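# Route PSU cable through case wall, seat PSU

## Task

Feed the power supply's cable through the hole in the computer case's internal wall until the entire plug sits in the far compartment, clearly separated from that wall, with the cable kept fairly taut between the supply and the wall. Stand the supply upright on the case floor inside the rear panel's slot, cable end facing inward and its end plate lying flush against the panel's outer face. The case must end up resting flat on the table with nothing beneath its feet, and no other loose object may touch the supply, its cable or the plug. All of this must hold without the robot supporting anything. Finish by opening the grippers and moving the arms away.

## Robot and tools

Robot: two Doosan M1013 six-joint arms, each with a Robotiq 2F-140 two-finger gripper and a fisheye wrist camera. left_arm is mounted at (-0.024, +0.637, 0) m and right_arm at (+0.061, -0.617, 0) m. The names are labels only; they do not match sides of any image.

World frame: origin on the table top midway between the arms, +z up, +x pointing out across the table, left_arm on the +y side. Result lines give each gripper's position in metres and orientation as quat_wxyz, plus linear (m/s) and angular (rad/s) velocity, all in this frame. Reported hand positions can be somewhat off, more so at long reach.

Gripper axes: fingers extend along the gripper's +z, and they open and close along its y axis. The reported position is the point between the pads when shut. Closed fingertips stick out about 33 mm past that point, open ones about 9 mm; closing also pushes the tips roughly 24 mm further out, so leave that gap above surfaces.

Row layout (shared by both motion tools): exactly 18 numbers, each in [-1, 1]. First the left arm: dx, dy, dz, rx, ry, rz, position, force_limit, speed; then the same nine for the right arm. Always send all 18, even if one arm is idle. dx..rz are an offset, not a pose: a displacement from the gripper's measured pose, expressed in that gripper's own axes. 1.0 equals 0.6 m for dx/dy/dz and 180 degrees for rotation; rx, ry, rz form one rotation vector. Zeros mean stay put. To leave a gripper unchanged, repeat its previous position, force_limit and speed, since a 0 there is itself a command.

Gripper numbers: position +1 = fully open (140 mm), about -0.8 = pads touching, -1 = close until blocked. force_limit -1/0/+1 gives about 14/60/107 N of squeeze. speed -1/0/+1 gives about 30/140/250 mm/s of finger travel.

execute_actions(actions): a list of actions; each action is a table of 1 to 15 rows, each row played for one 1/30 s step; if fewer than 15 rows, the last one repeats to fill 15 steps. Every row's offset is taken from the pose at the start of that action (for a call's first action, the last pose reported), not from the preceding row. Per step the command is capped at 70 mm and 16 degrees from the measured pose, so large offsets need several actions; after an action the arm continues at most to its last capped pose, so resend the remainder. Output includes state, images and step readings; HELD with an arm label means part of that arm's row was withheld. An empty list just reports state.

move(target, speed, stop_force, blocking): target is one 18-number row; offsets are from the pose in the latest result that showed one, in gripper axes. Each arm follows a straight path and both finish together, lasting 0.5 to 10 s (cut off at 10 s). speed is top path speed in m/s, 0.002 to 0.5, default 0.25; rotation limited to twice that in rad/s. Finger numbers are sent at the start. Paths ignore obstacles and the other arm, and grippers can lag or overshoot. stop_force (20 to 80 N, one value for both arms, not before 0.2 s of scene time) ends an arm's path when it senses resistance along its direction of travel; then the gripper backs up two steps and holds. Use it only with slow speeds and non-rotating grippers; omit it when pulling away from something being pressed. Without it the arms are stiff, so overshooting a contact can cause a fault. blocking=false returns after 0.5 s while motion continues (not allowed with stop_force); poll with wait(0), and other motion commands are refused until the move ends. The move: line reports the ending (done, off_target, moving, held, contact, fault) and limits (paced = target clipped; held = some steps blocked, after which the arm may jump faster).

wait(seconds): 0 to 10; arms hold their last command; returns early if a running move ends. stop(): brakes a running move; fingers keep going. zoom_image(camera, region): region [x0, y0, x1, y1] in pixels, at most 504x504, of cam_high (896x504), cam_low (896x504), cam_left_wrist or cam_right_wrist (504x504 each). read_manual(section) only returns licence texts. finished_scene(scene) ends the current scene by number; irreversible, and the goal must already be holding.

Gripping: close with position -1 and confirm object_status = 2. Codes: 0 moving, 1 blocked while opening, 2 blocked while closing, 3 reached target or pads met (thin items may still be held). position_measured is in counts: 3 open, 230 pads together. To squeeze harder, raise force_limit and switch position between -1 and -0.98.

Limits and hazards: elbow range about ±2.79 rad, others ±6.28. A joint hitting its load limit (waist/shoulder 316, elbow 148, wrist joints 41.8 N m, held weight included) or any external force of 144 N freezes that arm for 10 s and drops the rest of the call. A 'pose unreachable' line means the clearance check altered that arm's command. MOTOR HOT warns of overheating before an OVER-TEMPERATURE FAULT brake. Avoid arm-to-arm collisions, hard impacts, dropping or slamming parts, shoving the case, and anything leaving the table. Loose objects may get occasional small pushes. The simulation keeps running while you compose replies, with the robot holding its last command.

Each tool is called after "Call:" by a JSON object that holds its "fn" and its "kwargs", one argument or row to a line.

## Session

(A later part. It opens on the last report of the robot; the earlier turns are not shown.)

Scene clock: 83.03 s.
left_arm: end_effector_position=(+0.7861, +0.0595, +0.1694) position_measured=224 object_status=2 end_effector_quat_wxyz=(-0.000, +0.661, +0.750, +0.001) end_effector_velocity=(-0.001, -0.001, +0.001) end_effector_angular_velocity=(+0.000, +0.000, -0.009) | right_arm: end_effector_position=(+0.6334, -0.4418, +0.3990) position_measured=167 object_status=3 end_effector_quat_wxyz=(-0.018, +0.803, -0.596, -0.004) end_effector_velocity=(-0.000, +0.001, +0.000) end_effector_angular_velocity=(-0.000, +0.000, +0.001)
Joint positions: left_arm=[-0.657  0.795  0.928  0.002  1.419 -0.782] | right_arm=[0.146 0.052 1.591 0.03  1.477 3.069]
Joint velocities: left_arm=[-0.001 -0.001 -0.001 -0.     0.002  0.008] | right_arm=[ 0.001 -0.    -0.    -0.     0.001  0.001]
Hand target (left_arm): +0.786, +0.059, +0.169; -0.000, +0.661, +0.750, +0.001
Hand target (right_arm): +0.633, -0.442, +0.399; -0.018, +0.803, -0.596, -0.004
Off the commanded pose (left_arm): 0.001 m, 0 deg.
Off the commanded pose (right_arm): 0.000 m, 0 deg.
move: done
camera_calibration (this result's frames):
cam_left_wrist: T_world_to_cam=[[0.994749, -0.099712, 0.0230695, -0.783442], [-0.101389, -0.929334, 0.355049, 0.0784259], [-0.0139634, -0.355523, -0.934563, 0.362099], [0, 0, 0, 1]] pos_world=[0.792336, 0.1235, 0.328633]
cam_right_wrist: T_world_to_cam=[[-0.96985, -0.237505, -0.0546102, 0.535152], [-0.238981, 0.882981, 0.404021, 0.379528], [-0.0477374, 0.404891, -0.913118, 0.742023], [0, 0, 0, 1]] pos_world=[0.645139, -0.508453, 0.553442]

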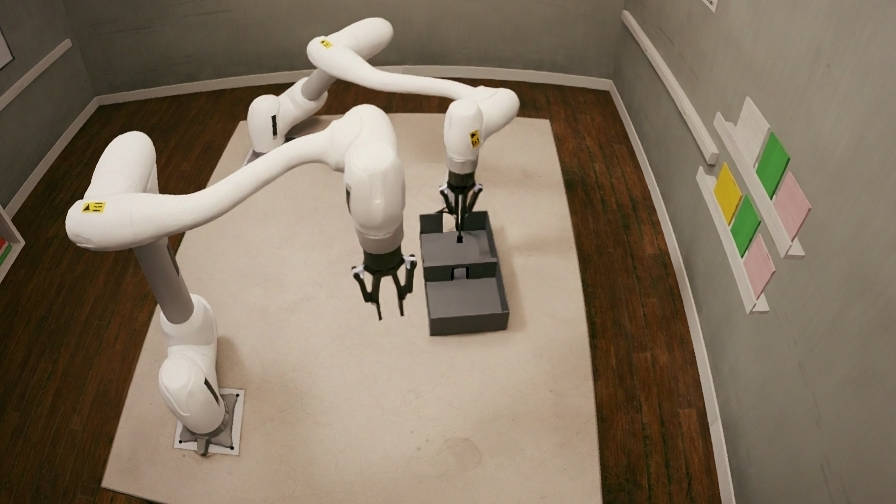

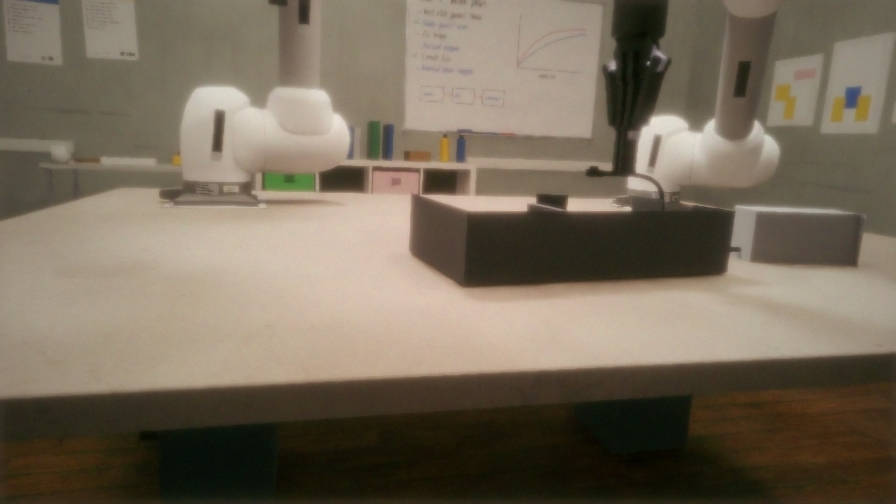

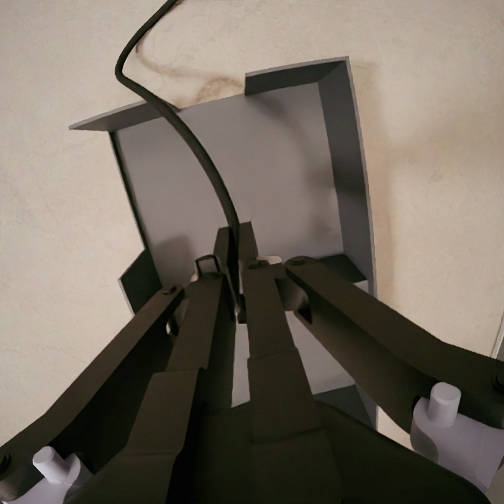

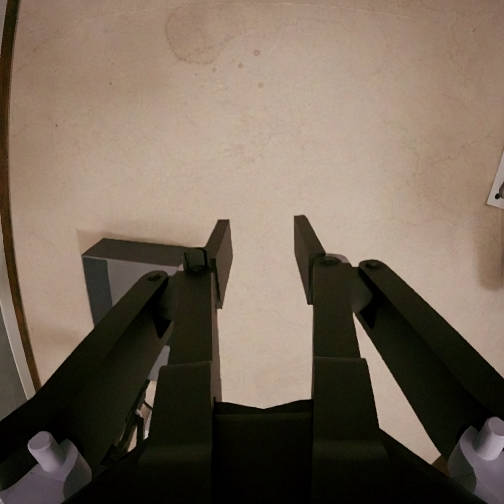

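Call:
{"fn": "move", "kwargs": {
  "target": [0,-0.007,0.155,0,-0.055,0,-1,-0.3,-0.5, -0.22,-0.375,0.25,0,0,-0.944,-0.3,-0.3,0],
  "speed": 0.3
}}

Call:
{"fn": "move", "kwargs": {
  "target": [0,0,0,0,0,0,-1,-0.3,-0.5, 0,0,0,0,0.25,0,-0.3,-0.3,0],
  "speed": 0.3
}}

Call:
{"fn": "zoom_image", "kwargs": {
  "camera": "cam_high",
  "region": [400,190,540,330]
}}

Scene clock: 106.23 s.
left_arm: end_effector_position=(+0.7818, +0.0590, +0.0764) position_measured=224 object_status=2 end_effector_quat_wxyz=(+0.065, +0.659, +0.748, -0.056) end_effector_velocity=(-0.000, +0.001, -0.002) end_effector_angular_velocity=(+0.001, +0.001, -0.000) | right_arm: end_effector_position=(+0.8125, -0.2454, +0.2580) position_measured=167 object_status=3 end_effector_quat_wxyz=(-0.006, +0.665, +0.747, +0.018) end_effector_velocity=(-0.000, +0.000, -0.001) end_effector_angular_velocity=(-0.000, +0.002, +0.009)
Joint positions: left_arm=[-0.618  0.766  1.161 -0.14   1.101 -0.685] | right_arm=[0.331 0.47  1.307 0.027 1.337 0.286]
Joint velocities: left_arm=[ 0.     0.001  0.001  0.    -0.001  0.   ] | right_arm=[ 0.     0.002 -0.001  0.001  0.002 -0.009]
Hand target (left_arm): +0.782, +0.059, +0.076; +0.065, +0.659, +0.748, -0.056
Hand target (right_arm): +0.812, -0.245, +0.258; -0.006, +0.665, +0.747, +0.018
Off the commanded pose (left_arm): 0.000 m, 0 deg.
Off the commanded pose (right_arm): 0.000 m, 0 deg.
move: done
camera_calibration (this result's frames):
cam_left_wrist: T_world_to_cam=[[0.993786, -0.0928106, 0.0614527, -0.779665], [-0.11117, -0.855376, 0.505939, 0.102347], [0.00560869, -0.509626, -0.860378, 0.263091], [0, 0, 0, 1]] pos_world=[0.784722, 0.149262, 0.222489]
cam_right_wrist: T_world_to_cam=[[0.997735, 0.0654582, -0.0155259, -0.78654], [0.066783, -0.935871, 0.345956, -0.373863], [0.00811542, -0.346209, -0.938122, 0.319004], [0, 0, 0, 1]] pos_world=[0.807137, -0.18796, 0.416393]

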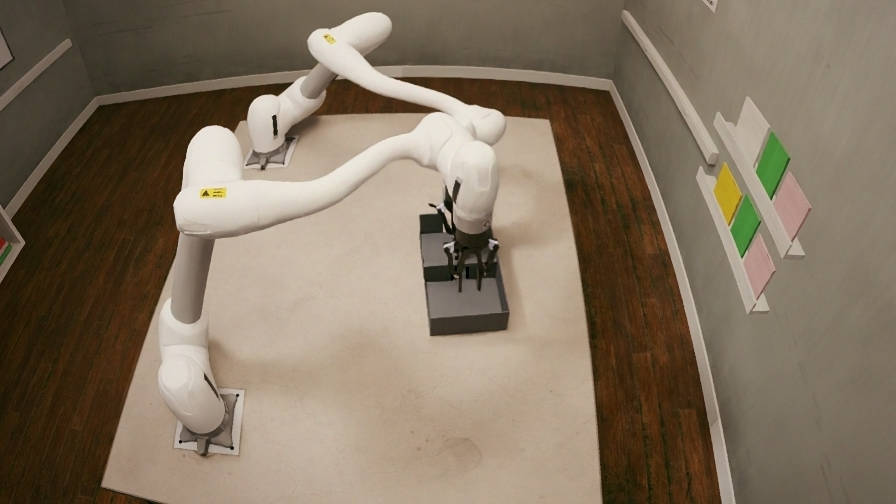

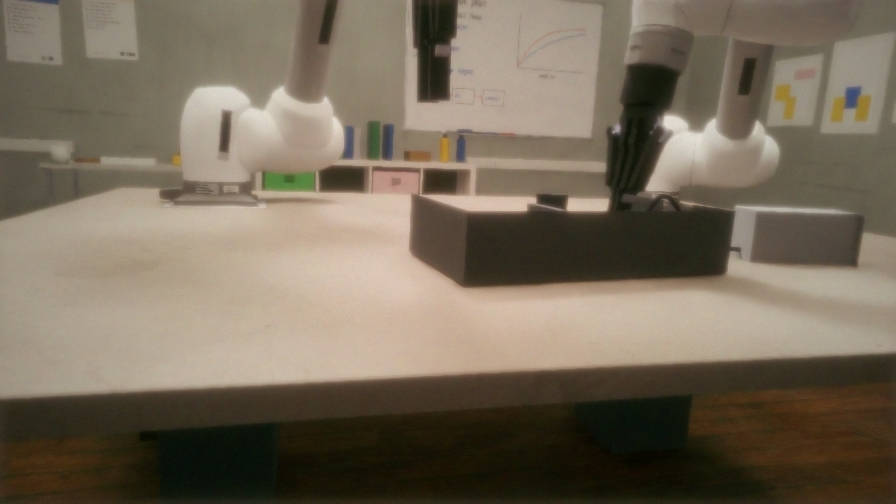

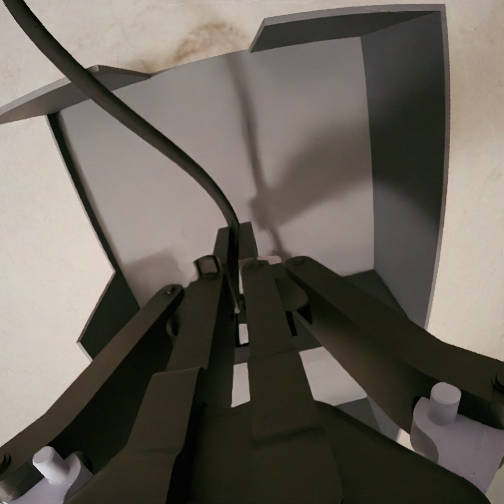

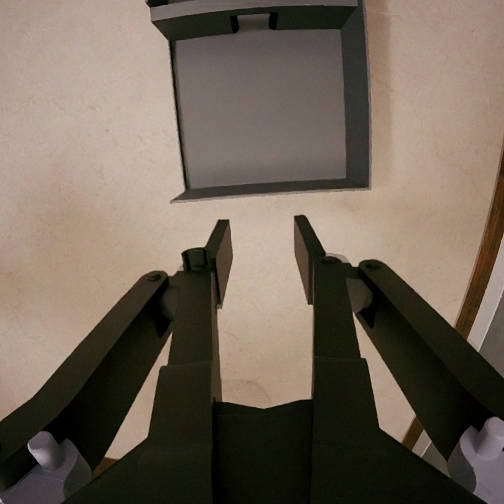

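Scene clock: 108.03 s.
left_arm: end_effector_position=(+0.7818, +0.0590, +0.0764) position_measured=224 object_status=2 end_effector_quat_wxyz=(+0.065, +0.659, +0.748, -0.056) end_effector_velocity=(-0.000, -0.000, +0.000) end_effector_angular_velocity=(-0.001, +0.001, +0.001) | right_arm: end_effector_position=(+0.8127, -0.2456, +0.2580) position_measured=167 object_status=3 end_effector_quat_wxyz=(-0.291, +0.608, +0.688, +0.270) end_effector_velocity=(-0.000, +0.000, -0.000) end_effector_angular_velocity=(+0.007, +0.000, +0.001)
Joint positions: left_arm=[-0.618  0.766  1.161 -0.14   1.101 -0.685] | right_arm=[ 0.046  0.456  1.526  0.865  1.277 -0.318]
Joint velocities: left_arm=[-0.     0.    -0.    -0.001  0.    -0.   ] | right_arm=[-0.002  0.001  0.002  0.007  0.001 -0.006]
Hand target (left_arm): +0.782, +0.059, +0.076; +0.065, +0.659, +0.748, -0.056
Hand target (right_arm): +0.813, -0.246, +0.258; -0.291, +0.608, +0.688, +0.270
Off the commanded pose (left_arm): 0.000 m, 0 deg.
Off the commanded pose (right_arm): 0.000 m, 0 deg.
move: done
camera_calibration (this result's frames):
cam_left_wrist: T_world_to_cam=[[0.993786, -0.0928132, 0.0614376, -0.779657], [-0.111165, -0.855374, 0.505942, 0.102349], [0.00559407, -0.509628, -0.860377, 0.263098], [0, 0, 0, 1]] pos_world=[0.784719, 0.149266, 0.222481]
cam_right_wrist: T_world_to_cam=[[0.993734, 0.103797, -0.0414547, -0.76735], [0.0772022, -0.905645, -0.416949, -0.178251], [-0.0808212, 0.411136, -0.907984, 0.569481], [0, 0, 0, 1]] pos_world=[0.822329, -0.315918, 0.410948]

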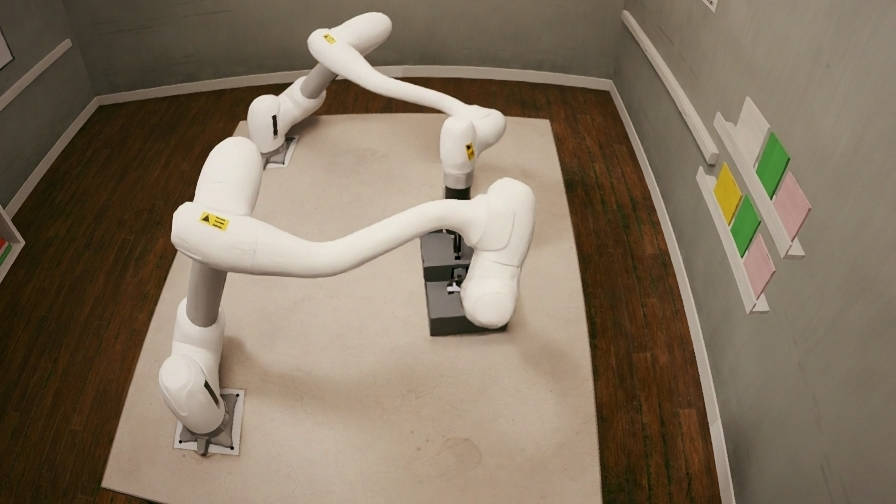

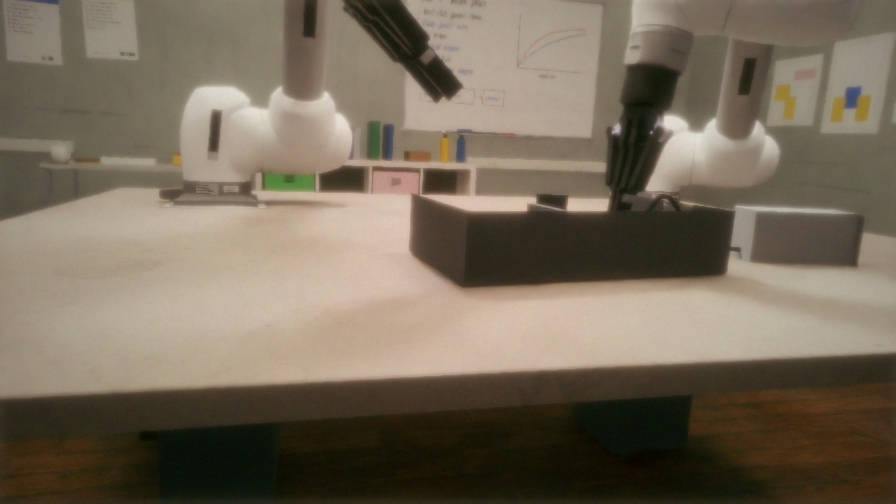

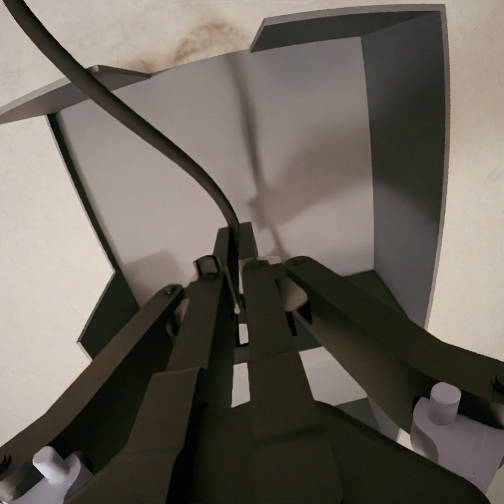

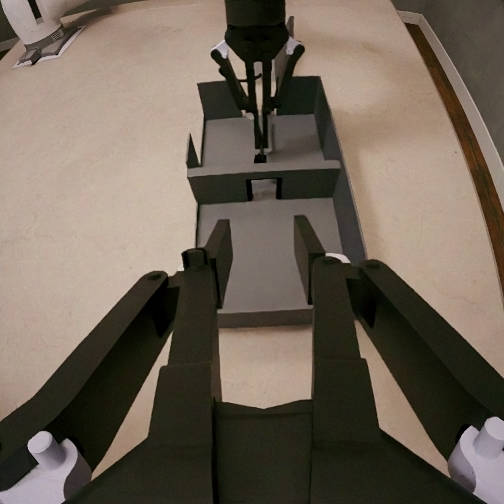

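Region (400, 190, 540, 330) of cam_high's 896x504 image, scaled by 3.600, with more detail than that image has.

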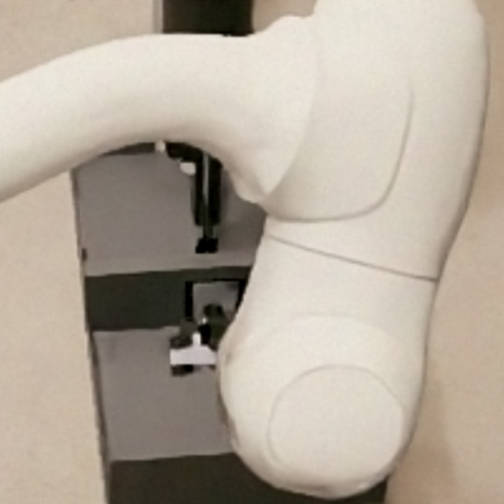

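Call:
{"fn": "move", "kwargs": {
  "target": [-0.074,0.007,0.021,0,0,0,-1,-0.3,-0.5, 0,0,0.15,0,0,0,-0.3,-0.3,0],
  "speed": 0.06
}}

Call:
{"fn": "zoom_image", "kwargs": {
  "camera": "cam_right_wrist",
  "region": [190,100,330,240]
}}

Scene clock: 117.47 s.
left_arm: end_effector_position=(+0.7918, +0.0141, +0.0716) position_measured=224 object_status=2 end_effector_quat_wxyz=(+0.065, +0.659, +0.748, -0.056) end_effector_velocity=(+0.001, -0.001, +0.002) end_effector_angular_velocity=(-0.000, -0.003, -0.000) | right_arm: end_effector_position=(+0.8061, -0.1804, +0.1965) position_measured=167 object_status=3 end_effector_quat_wxyz=(-0.291, +0.608, +0.688, +0.270) end_effector_velocity=(-0.001, +0.002, -0.001) end_effector_angular_velocity=(-0.000, +0.000, +0.002)
Joint positions: left_arm=[-0.649  0.826  1.06  -0.134  1.138 -0.724] | right_arm=[ 0.129  0.51   1.563  0.911  1.162 -0.344]
Joint velocities: left_arm=[-0.001 -0.    -0.003  0.002  0.001 -0.001] | right_arm=[ 0.003  0.001  0.001  0.001 -0.001 -0.   ]
Hand target (left_arm): +0.792, +0.014, +0.072; +0.065, +0.659, +0.748, -0.056
Hand target (right_arm): +0.806, -0.180, +0.196; -0.291, +0.608, +0.688, +0.270
Off the commanded pose (left_arm): 0.000 m, 0 deg.
Off the commanded pose (right_arm): 0.000 m, 0 deg.
move: done
camera_calibration (this result's frames):
cam_left_wrist: T_world_to_cam=[[0.99379, -0.0927484, 0.0614686, -0.793496], [-0.111125, -0.855346, 0.505999, 0.0674151], [0.00564631, -0.509687, -0.860341, 0.235953], [0, 0, 0, 1]] pos_world=[0.794728, 0.10433, 0.217663]
cam_right_wrist: T_world_to_cam=[[0.993737, 0.103752, -0.0415021, -0.770201], [0.0771292, -0.905583, -0.417097, -0.144261], [-0.0808585, 0.411284, -0.907914, 0.486317], [0, 0, 0, 1]] pos_world=[0.815826, -0.250744, 0.349398]

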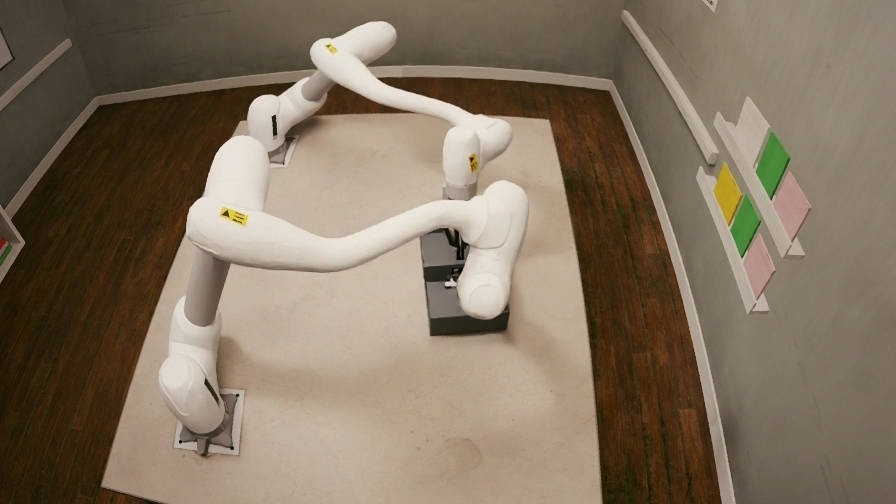

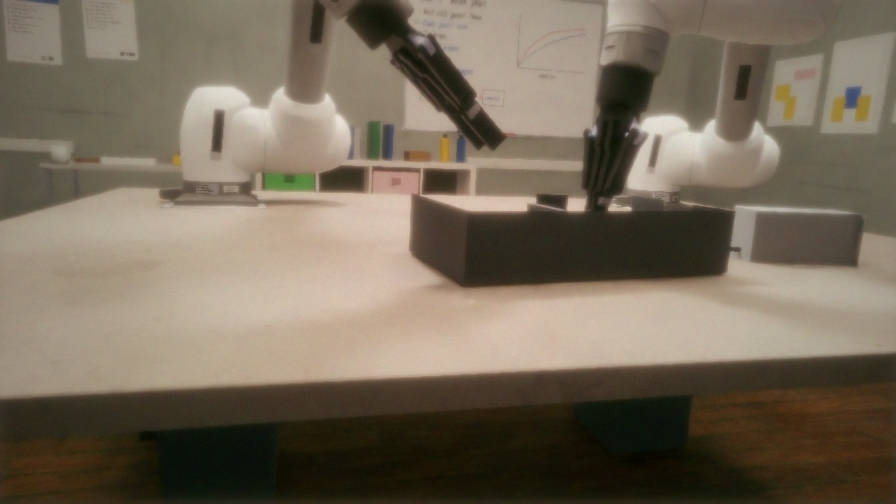

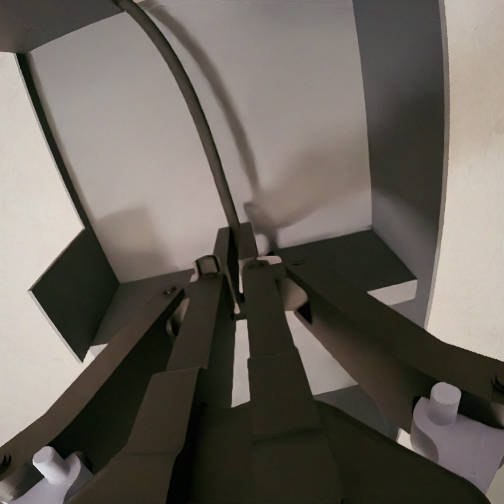

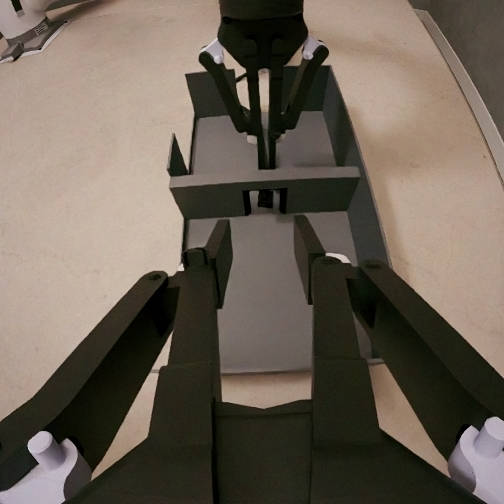

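Region (190, 100, 330, 240) of cam_right_wrist's 504x504 image, scaled by 3.600, with more detail than that image has.

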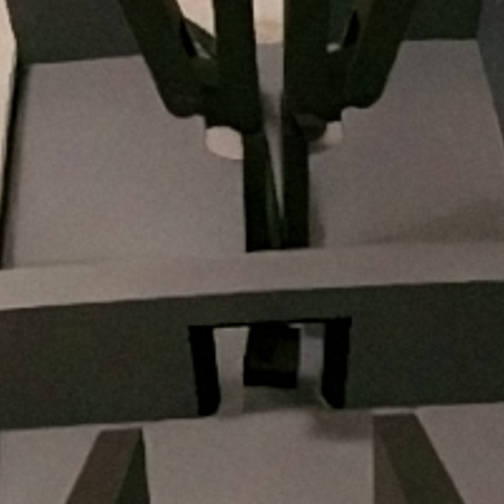

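Call:
{"fn": "move", "kwargs": {
  "target": [-0.036,0,0.006,0,0,0,-1,-0.3,-0.5, 0.0,0,0.08,0,0,0,-0.3,-0.3,0],
  "speed": 0.03
}}

Scene clock: 130.10 s.
left_arm: end_effector_position=(+0.7946, -0.0075, +0.0718) position_measured=224 object_status=2 end_effector_quat_wxyz=(+0.065, +0.659, +0.748, -0.056) end_effector_velocity=(-0.000, -0.000, +0.000) end_effector_angular_velocity=(+0.002, +0.000, -0.001) | right_arm: end_effector_position=(+0.8027, -0.1456, +0.1637) position_measured=167 object_status=3 end_effector_quat_wxyz=(-0.291, +0.608, +0.688, +0.270) end_effector_velocity=(-0.001, +0.003, -0.001) end_effector_angular_velocity=(+0.000, -0.000, +0.002)
Joint positions: left_arm=[-0.665  0.852  1.011 -0.131  1.159 -0.743] | right_arm=[ 0.172  0.545  1.574  0.939  1.104 -0.358]
Joint velocities: left_arm=[-0.001  0.001 -0.002  0.001  0.002  0.   ] | right_arm=[ 0.004  0.001 -0.     0.001 -0.002 -0.   ]
Hand target (left_arm): +0.795, -0.008, +0.072; +0.065, +0.659, +0.748, -0.056
Hand target (right_arm): +0.803, -0.146, +0.164; -0.291, +0.608, +0.688, +0.270
Off the commanded pose (left_arm): 0.000 m, 0 deg.
Off the commanded pose (right_arm): 0.000 m, 0 deg.
move: done
camera_calibration (this result's frames):
cam_left_wrist: T_world_to_cam=[[0.993789, -0.0927108, 0.0615405, -0.798331], [-0.111129, -0.855377, 0.505945, 0.0491857], [0.00573382, -0.509641, -0.860368, 0.224977], [0, 0, 0, 1]] pos_world=[0.797548, 0.0827162, 0.217808]
cam_right_wrist: T_world_to_cam=[[0.993738, 0.103731, -0.0415303, -0.771715], [0.0770915, -0.905552, -0.417172, -0.126163], [-0.0808816, 0.411358, -0.907878, 0.442023], [0, 0, 0, 1]] pos_world=[0.81236, -0.216026, 0.316622]

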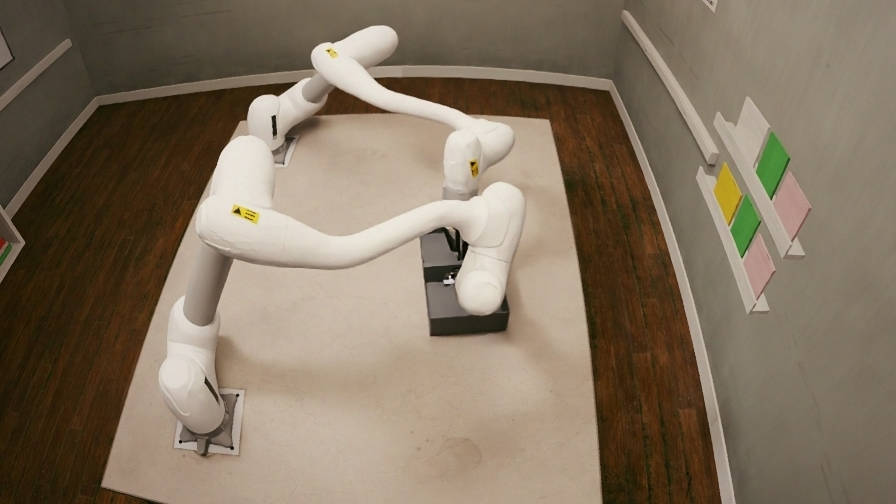

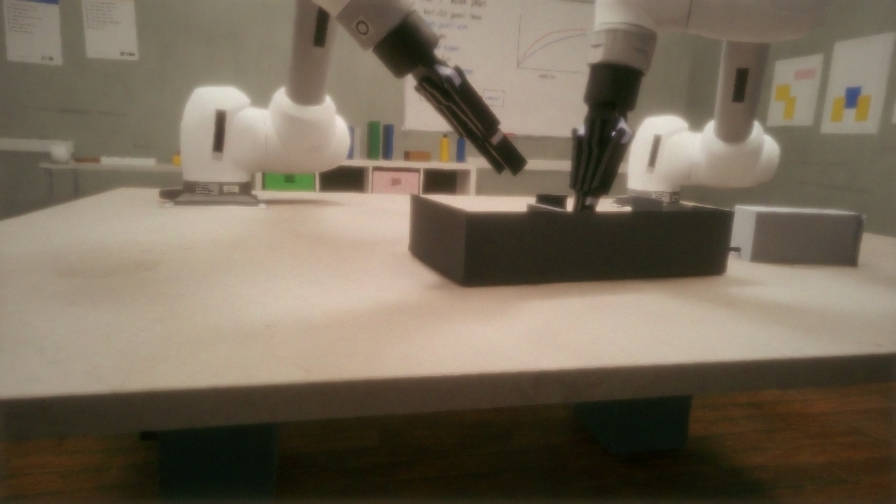

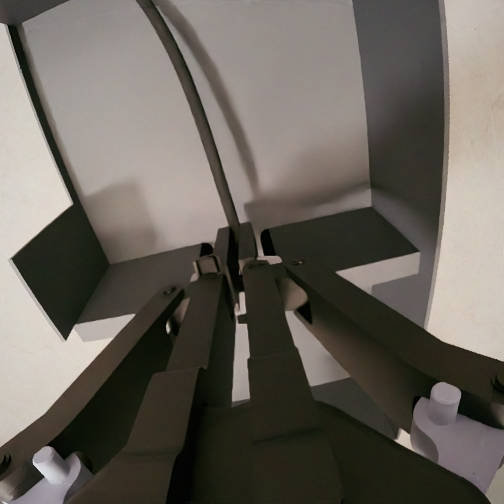

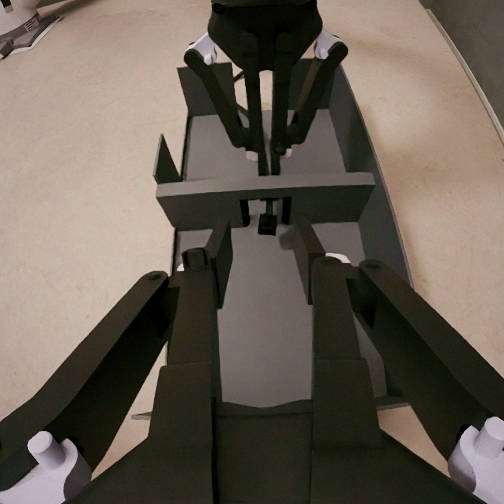

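Call:
{"fn": "move", "kwargs": {
  "target": [-0.013,0,0.002,0,0,0,-1,-0.3,-0.5, -0.053,0.004,0.116,0,0,0,-0.4,-0.3,0],
  "speed": 0.05
}}

Call:
{"fn": "move", "kwargs": {
  "target": [0,0,0,0,0,0,-1,-0.3,-0.5, 0,0,0.055,0,0,0,-0.4,-0.3,0],
  "speed": 0.03
}}

Scene clock: 142.33 s.
left_arm: end_effector_position=(+0.7957, -0.0153, +0.0719) position_measured=224 object_status=2 end_effector_quat_wxyz=(+0.065, +0.659, +0.748, -0.056) end_effector_velocity=(+0.000, +0.001, +0.001) end_effector_angular_velocity=(+0.002, -0.000, +0.000) | right_arm: end_effector_position=(+0.8030, -0.1165, +0.0930) position_measured=179 object_status=3 end_effector_quat_wxyz=(-0.291, +0.608, +0.688, +0.270) end_effector_velocity=(-0.000, +0.002, -0.001) end_effector_angular_velocity=(+0.000, -0.000, +0.001)
Joint positions: left_arm=[-0.67   0.862  0.992 -0.129  1.167 -0.75 ] | right_arm=[ 0.207  0.621  1.594  0.994  1.026 -0.431]
Joint velocities: left_arm=[ 0.    -0.    -0.     0.002  0.001 -0.001] | right_arm=[ 0.002  0.002 -0.     0.002 -0.002 -0.002]
Hand target (left_arm): +0.796, -0.015, +0.072; +0.065, +0.659, +0.748, -0.056
Hand target (right_arm): +0.803, -0.116, +0.093; -0.291, +0.608, +0.688, +0.270
Off the commanded pose (left_arm): 0.000 m, 0 deg.
Off the commanded pose (right_arm): 0.000 m, 0 deg.
move: done
camera_calibration (this result's frames):
cam_left_wrist: T_world_to_cam=[[0.993791, -0.0926988, 0.0615407, -0.800063], [-0.111119, -0.855374, 0.505953, 0.0425288], [0.00573908, -0.50965, -0.860363, 0.221112], [0, 0, 0, 1]] pos_world=[0.798552, 0.0749027, 0.217955]
cam_right_wrist: T_world_to_cam=[[0.993742, 0.103689, -0.0415477, -0.777972], [0.0770437, -0.905545, -0.417195, -0.129249], [-0.0808818, 0.411383, -0.907867, 0.365906], [0, 0, 0, 1]] pos_world=[0.812657, -0.186902, 0.245949]

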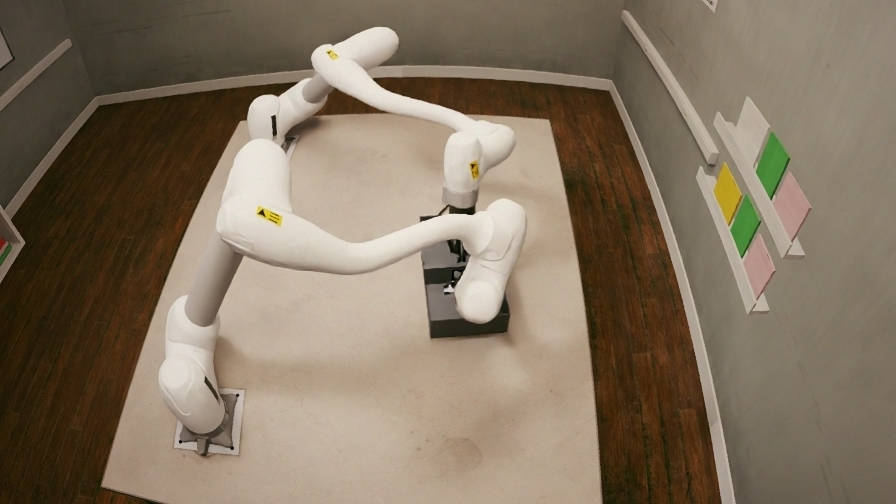

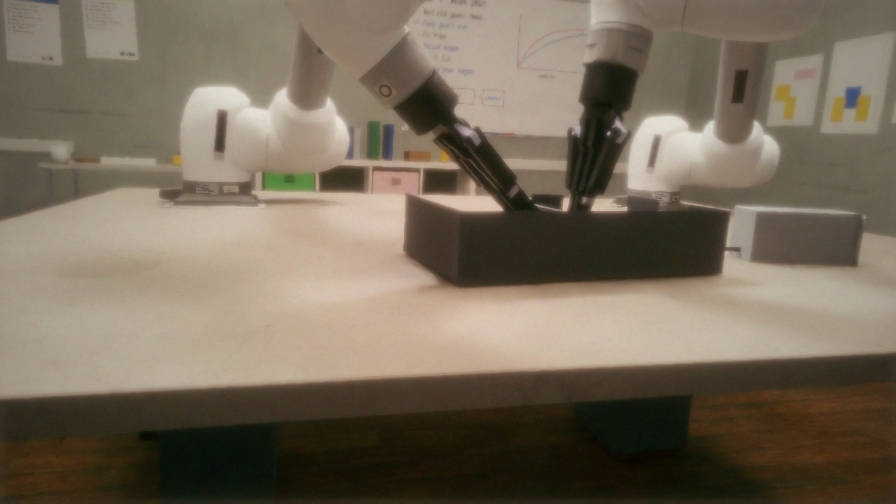

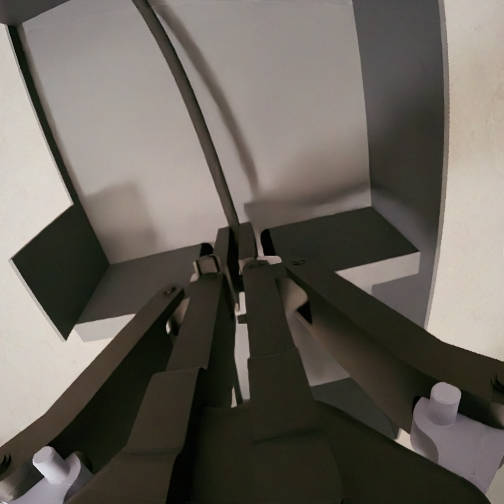

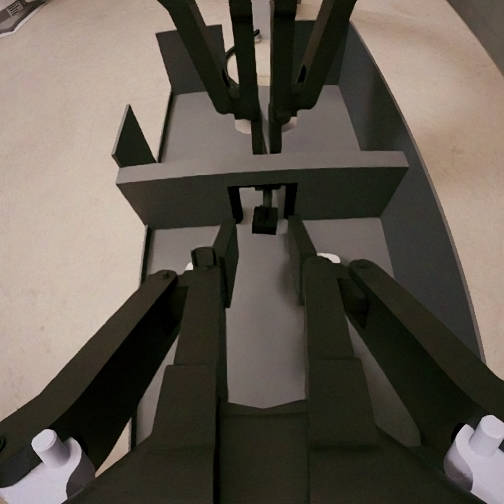

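Scene clock: 143.73 s.
left_arm: end_effector_position=(+0.7957, -0.0153, +0.0719) position_measured=224 object_status=2 end_effector_quat_wxyz=(+0.065, +0.659, +0.748, -0.056) end_effector_velocity=(-0.001, -0.000, -0.001) end_effector_angular_velocity=(+0.000, +0.003, +0.000) | right_arm: end_effector_position=(+0.8006, -0.0927, +0.0705) position_measured=179 object_status=3 end_effector_quat_wxyz=(-0.291, +0.608, +0.688, +0.270) end_effector_velocity=(-0.000, +0.001, -0.001) end_effector_angular_velocity=(-0.000, -0.000, -0.000)
Joint positions: left_arm=[-0.67   0.862  0.992 -0.129  1.167 -0.75 ] | right_arm=[ 0.236  0.651  1.591  1.018  0.992 -0.442]
Joint velocities: left_arm=[-0.     0.001  0.001 -0.002  0.001 -0.   ] | right_arm=[ 0.001  0.001 -0.     0.001 -0.002 -0.   ]
Hand target (left_arm): +0.796, -0.015, +0.072; +0.065, +0.659, +0.748, -0.056
Hand target (right_arm): +0.801, -0.093, +0.070; -0.291, +0.608, +0.688, +0.270
Off the commanded pose (left_arm): 0.000 m, 0 deg.
Off the commanded pose (right_arm): 0.000 m, 0 deg.
move: done
camera_calibration (this result's frames):
cam_left_wrist: T_world_to_cam=[[0.993791, -0.0926985, 0.061541, -0.800065], [-0.111119, -0.855374, 0.505953, 0.0425249], [0.00573944, -0.50965, -0.860363, 0.221109], [0, 0, 0, 1]] pos_world=[0.798553, 0.0748982, 0.217955]
cam_right_wrist: T_world_to_cam=[[0.993742, 0.103677, -0.0415674, -0.779007], [0.0770201, -0.905526, -0.417243, -0.116826], [-0.0808986, 0.41143, -0.907844, 0.335488], [0, 0, 0, 1]] pos_world=[0.810271, -0.163054, 0.223445]

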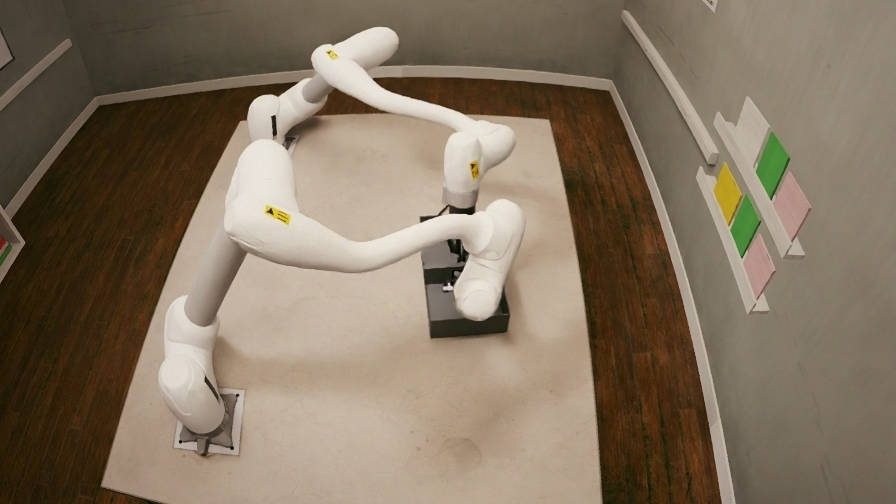

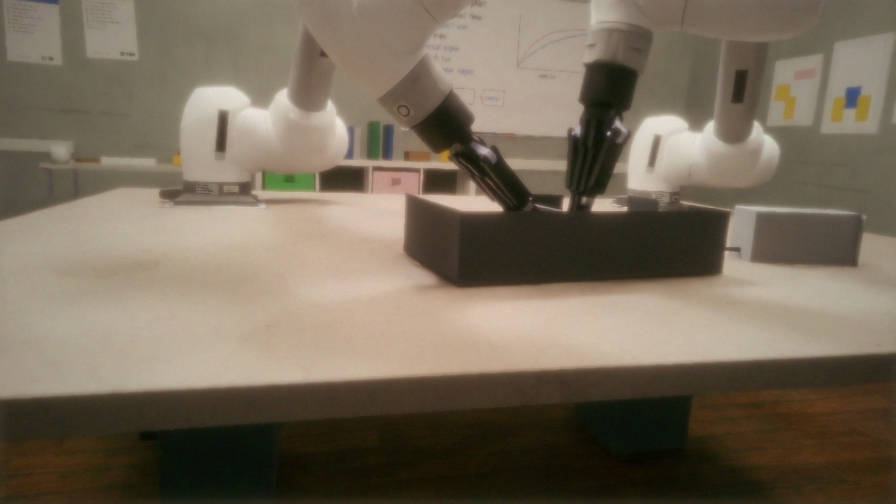

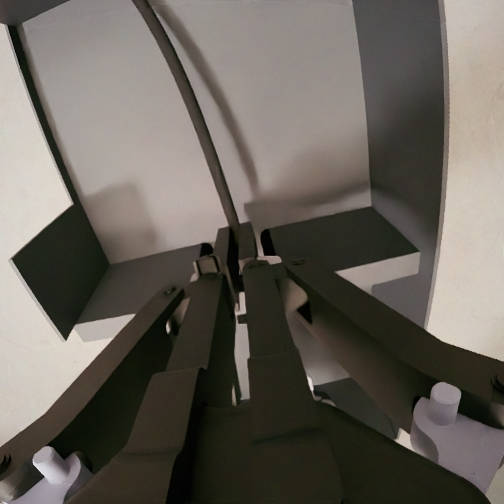

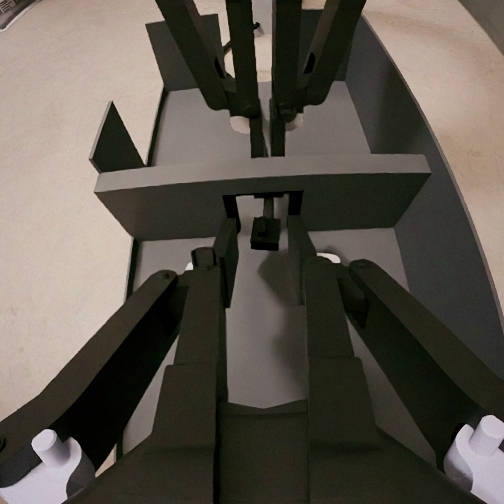

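Pushed the case ~8 mm; fine. Close.

Call:
{"fn": "move", "kwargs": {
  "target": [0,0,0,0,0,0,-1,-0.3,-0.5, 0,0,0.008,0,0,0,-0.4,-0.3,0],
  "speed": 0.02
}}

Call:
{"fn": "move", "kwargs": {
  "target": [0,0,0,0,0,0,-1,-0.3,-0.5, 0,0,0,0,0,0,-1,-0.3,-0.5]
}}

Scene clock: 148.73 s.
left_arm: end_effector_position=(+0.7956, -0.0153, +0.0719) position_measured=224 object_status=2 end_effector_quat_wxyz=(+0.065, +0.659, +0.748, -0.056) end_effector_velocity=(+0.000, -0.000, +0.001) end_effector_angular_velocity=(-0.001, -0.001, -0.000) | right_arm: end_effector_position=(+0.8002, -0.0892, +0.0673) position_measured=179 object_status=3 end_effector_quat_wxyz=(-0.291, +0.608, +0.688, +0.270) end_effector_velocity=(-0.001, +0.002, -0.001) end_effector_angular_velocity=(+0.000, +0.000, +0.002)
Joint positions: left_arm=[-0.67   0.862  0.992 -0.129  1.167 -0.75 ] | right_arm=[ 0.24   0.655  1.59   1.021  0.988 -0.444]
Joint velocities: left_arm=[-0.    -0.001  0.     0.    -0.001 -0.   ] | right_arm=[ 0.003  0.001 -0.     0.001 -0.    -0.   ]
Hand target (left_arm): +0.796, -0.015, +0.072; +0.065, +0.659, +0.748, -0.056
Hand target (right_arm): +0.800, -0.089, +0.067; -0.291, +0.608, +0.688, +0.270
Off the commanded pose (left_arm): 0.000 m, 0 deg.
Off the commanded pose (right_arm): 0.000 m, 0 deg.
move: done
camera_calibration (this result's frames):
cam_left_wrist: T_world_to_cam=[[0.993791, -0.0926992, 0.0615314, -0.800059], [-0.111114, -0.855377, 0.505948, 0.0425276], [0.00573163, -0.509644, -0.860367, 0.221112], [0, 0, 0, 1]] pos_world=[0.79855, 0.0749006, 0.21795]
cam_right_wrist: T_world_to_cam=[[0.993742, 0.103675, -0.0415698, -0.779156], [0.077017, -0.905523, -0.417249, -0.115046], [-0.0809007, 0.411437, -0.907841, 0.331129], [0, 0, 0, 1]] pos_world=[0.809929, -0.159636, 0.22022]

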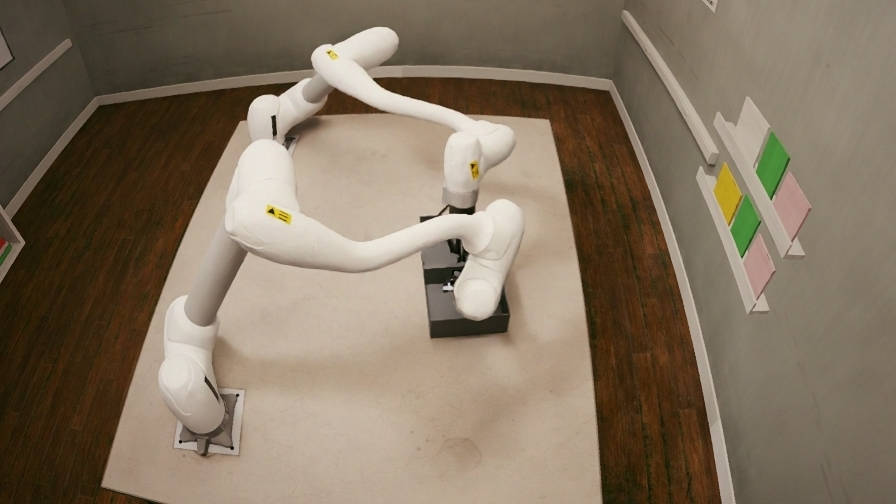

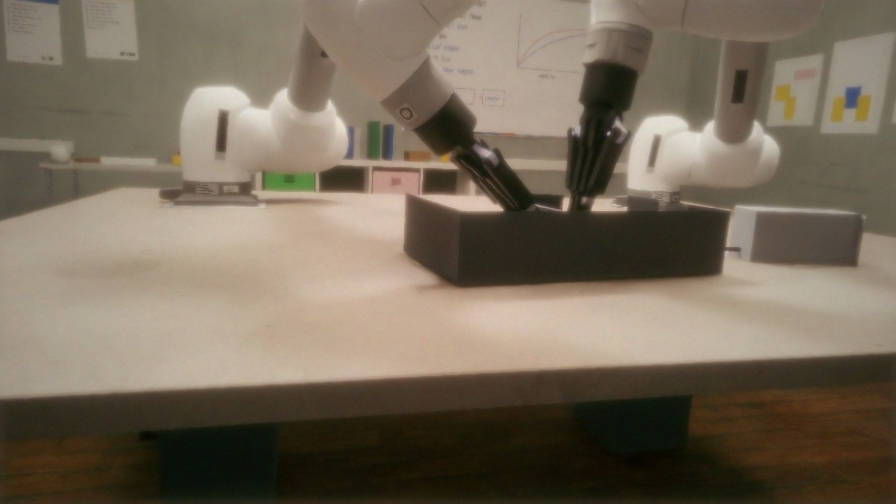

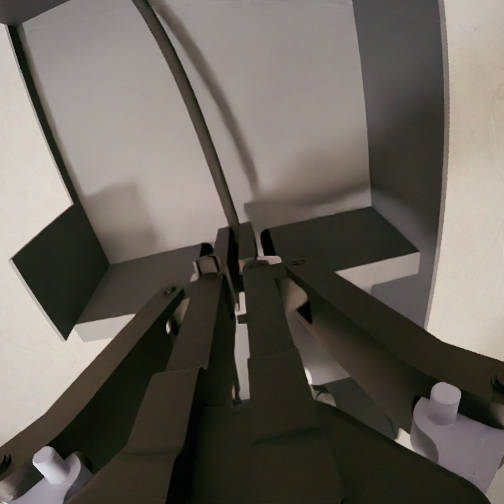

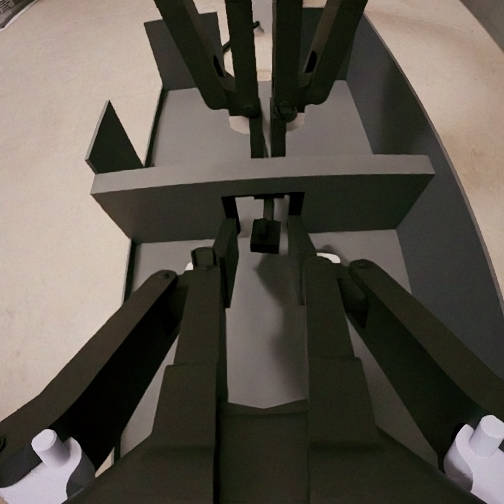

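Scene clock: 149.23 s.
left_arm: end_effector_position=(+0.7956, -0.0153, +0.0719) position_measured=224 object_status=2 end_effector_quat_wxyz=(+0.065, +0.659, +0.748, -0.056) end_effector_velocity=(+0.000, -0.000, +0.001) end_effector_angular_velocity=(-0.001, -0.002, -0.000) | right_arm: end_effector_position=(+0.8003, -0.0892, +0.0673) position_measured=205 object_status=2 end_effector_quat_wxyz=(-0.291, +0.608, +0.688, +0.270) end_effector_velocity=(+0.000, -0.000, +0.000) end_effector_angular_velocity=(+0.000, +0.000, -0.001)
Joint positions: left_arm=[-0.67   0.862  0.992 -0.129  1.167 -0.75 ] | right_arm=[ 0.24   0.655  1.59   1.022  0.988 -0.444]
Joint velocities: left_arm=[-0.    -0.001  0.     0.001 -0.001 -0.   ] | right_arm=[-0.001 -0.     0.     0.     0.     0.   ]
Hand target (left_arm): +0.796, -0.015, +0.072; +0.065, +0.659, +0.748, -0.056
Hand target (right_arm): +0.800, -0.089, +0.067; -0.291, +0.608, +0.688, +0.270
Off the commanded pose (left_arm): 0.000 m, 0 deg.
Off the commanded pose (right_arm): 0.000 m, 0 deg.
move: done
camera_calibration (this result's frames):
cam_left_wrist: T_world_to_cam=[[0.993791, -0.0927011, 0.0615342, -0.80006], [-0.111117, -0.855379, 0.505944, 0.0425316], [0.00573355, -0.50964, -0.860369, 0.221111], [0, 0, 0, 1]] pos_world=[0.798551, 0.0749013, 0.21795]
cam_right_wrist: T_world_to_cam=[[0.993753, 0.103611, -0.0414827, -0.77923], [0.076993, -0.905518, -0.417264, -0.114995], [-0.0807963, 0.411463, -0.907838, 0.331046], [0, 0, 0, 1]] pos_world=[0.809963, -0.159607, 0.220228]

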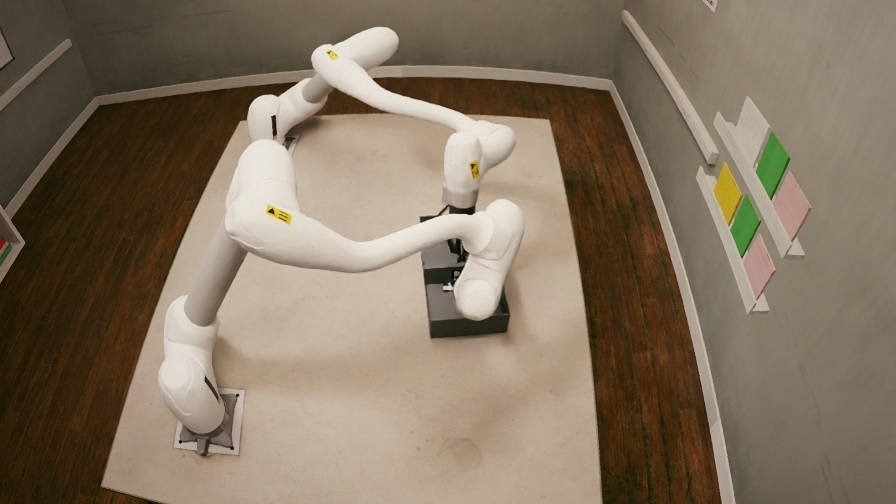

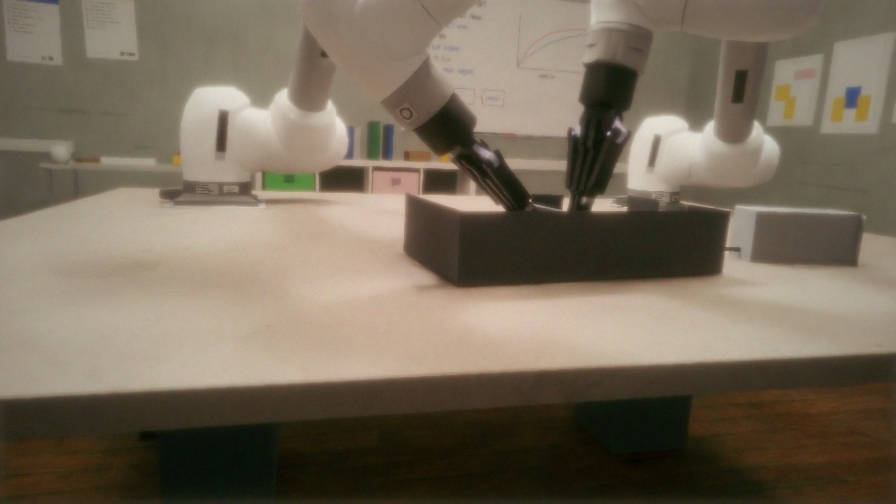

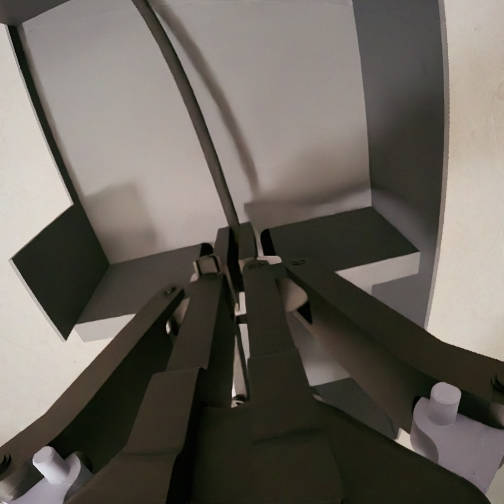

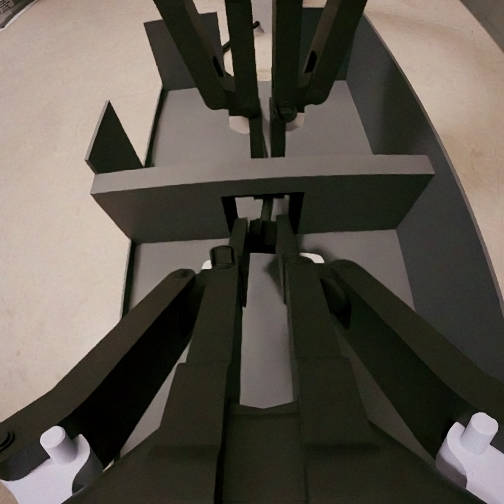

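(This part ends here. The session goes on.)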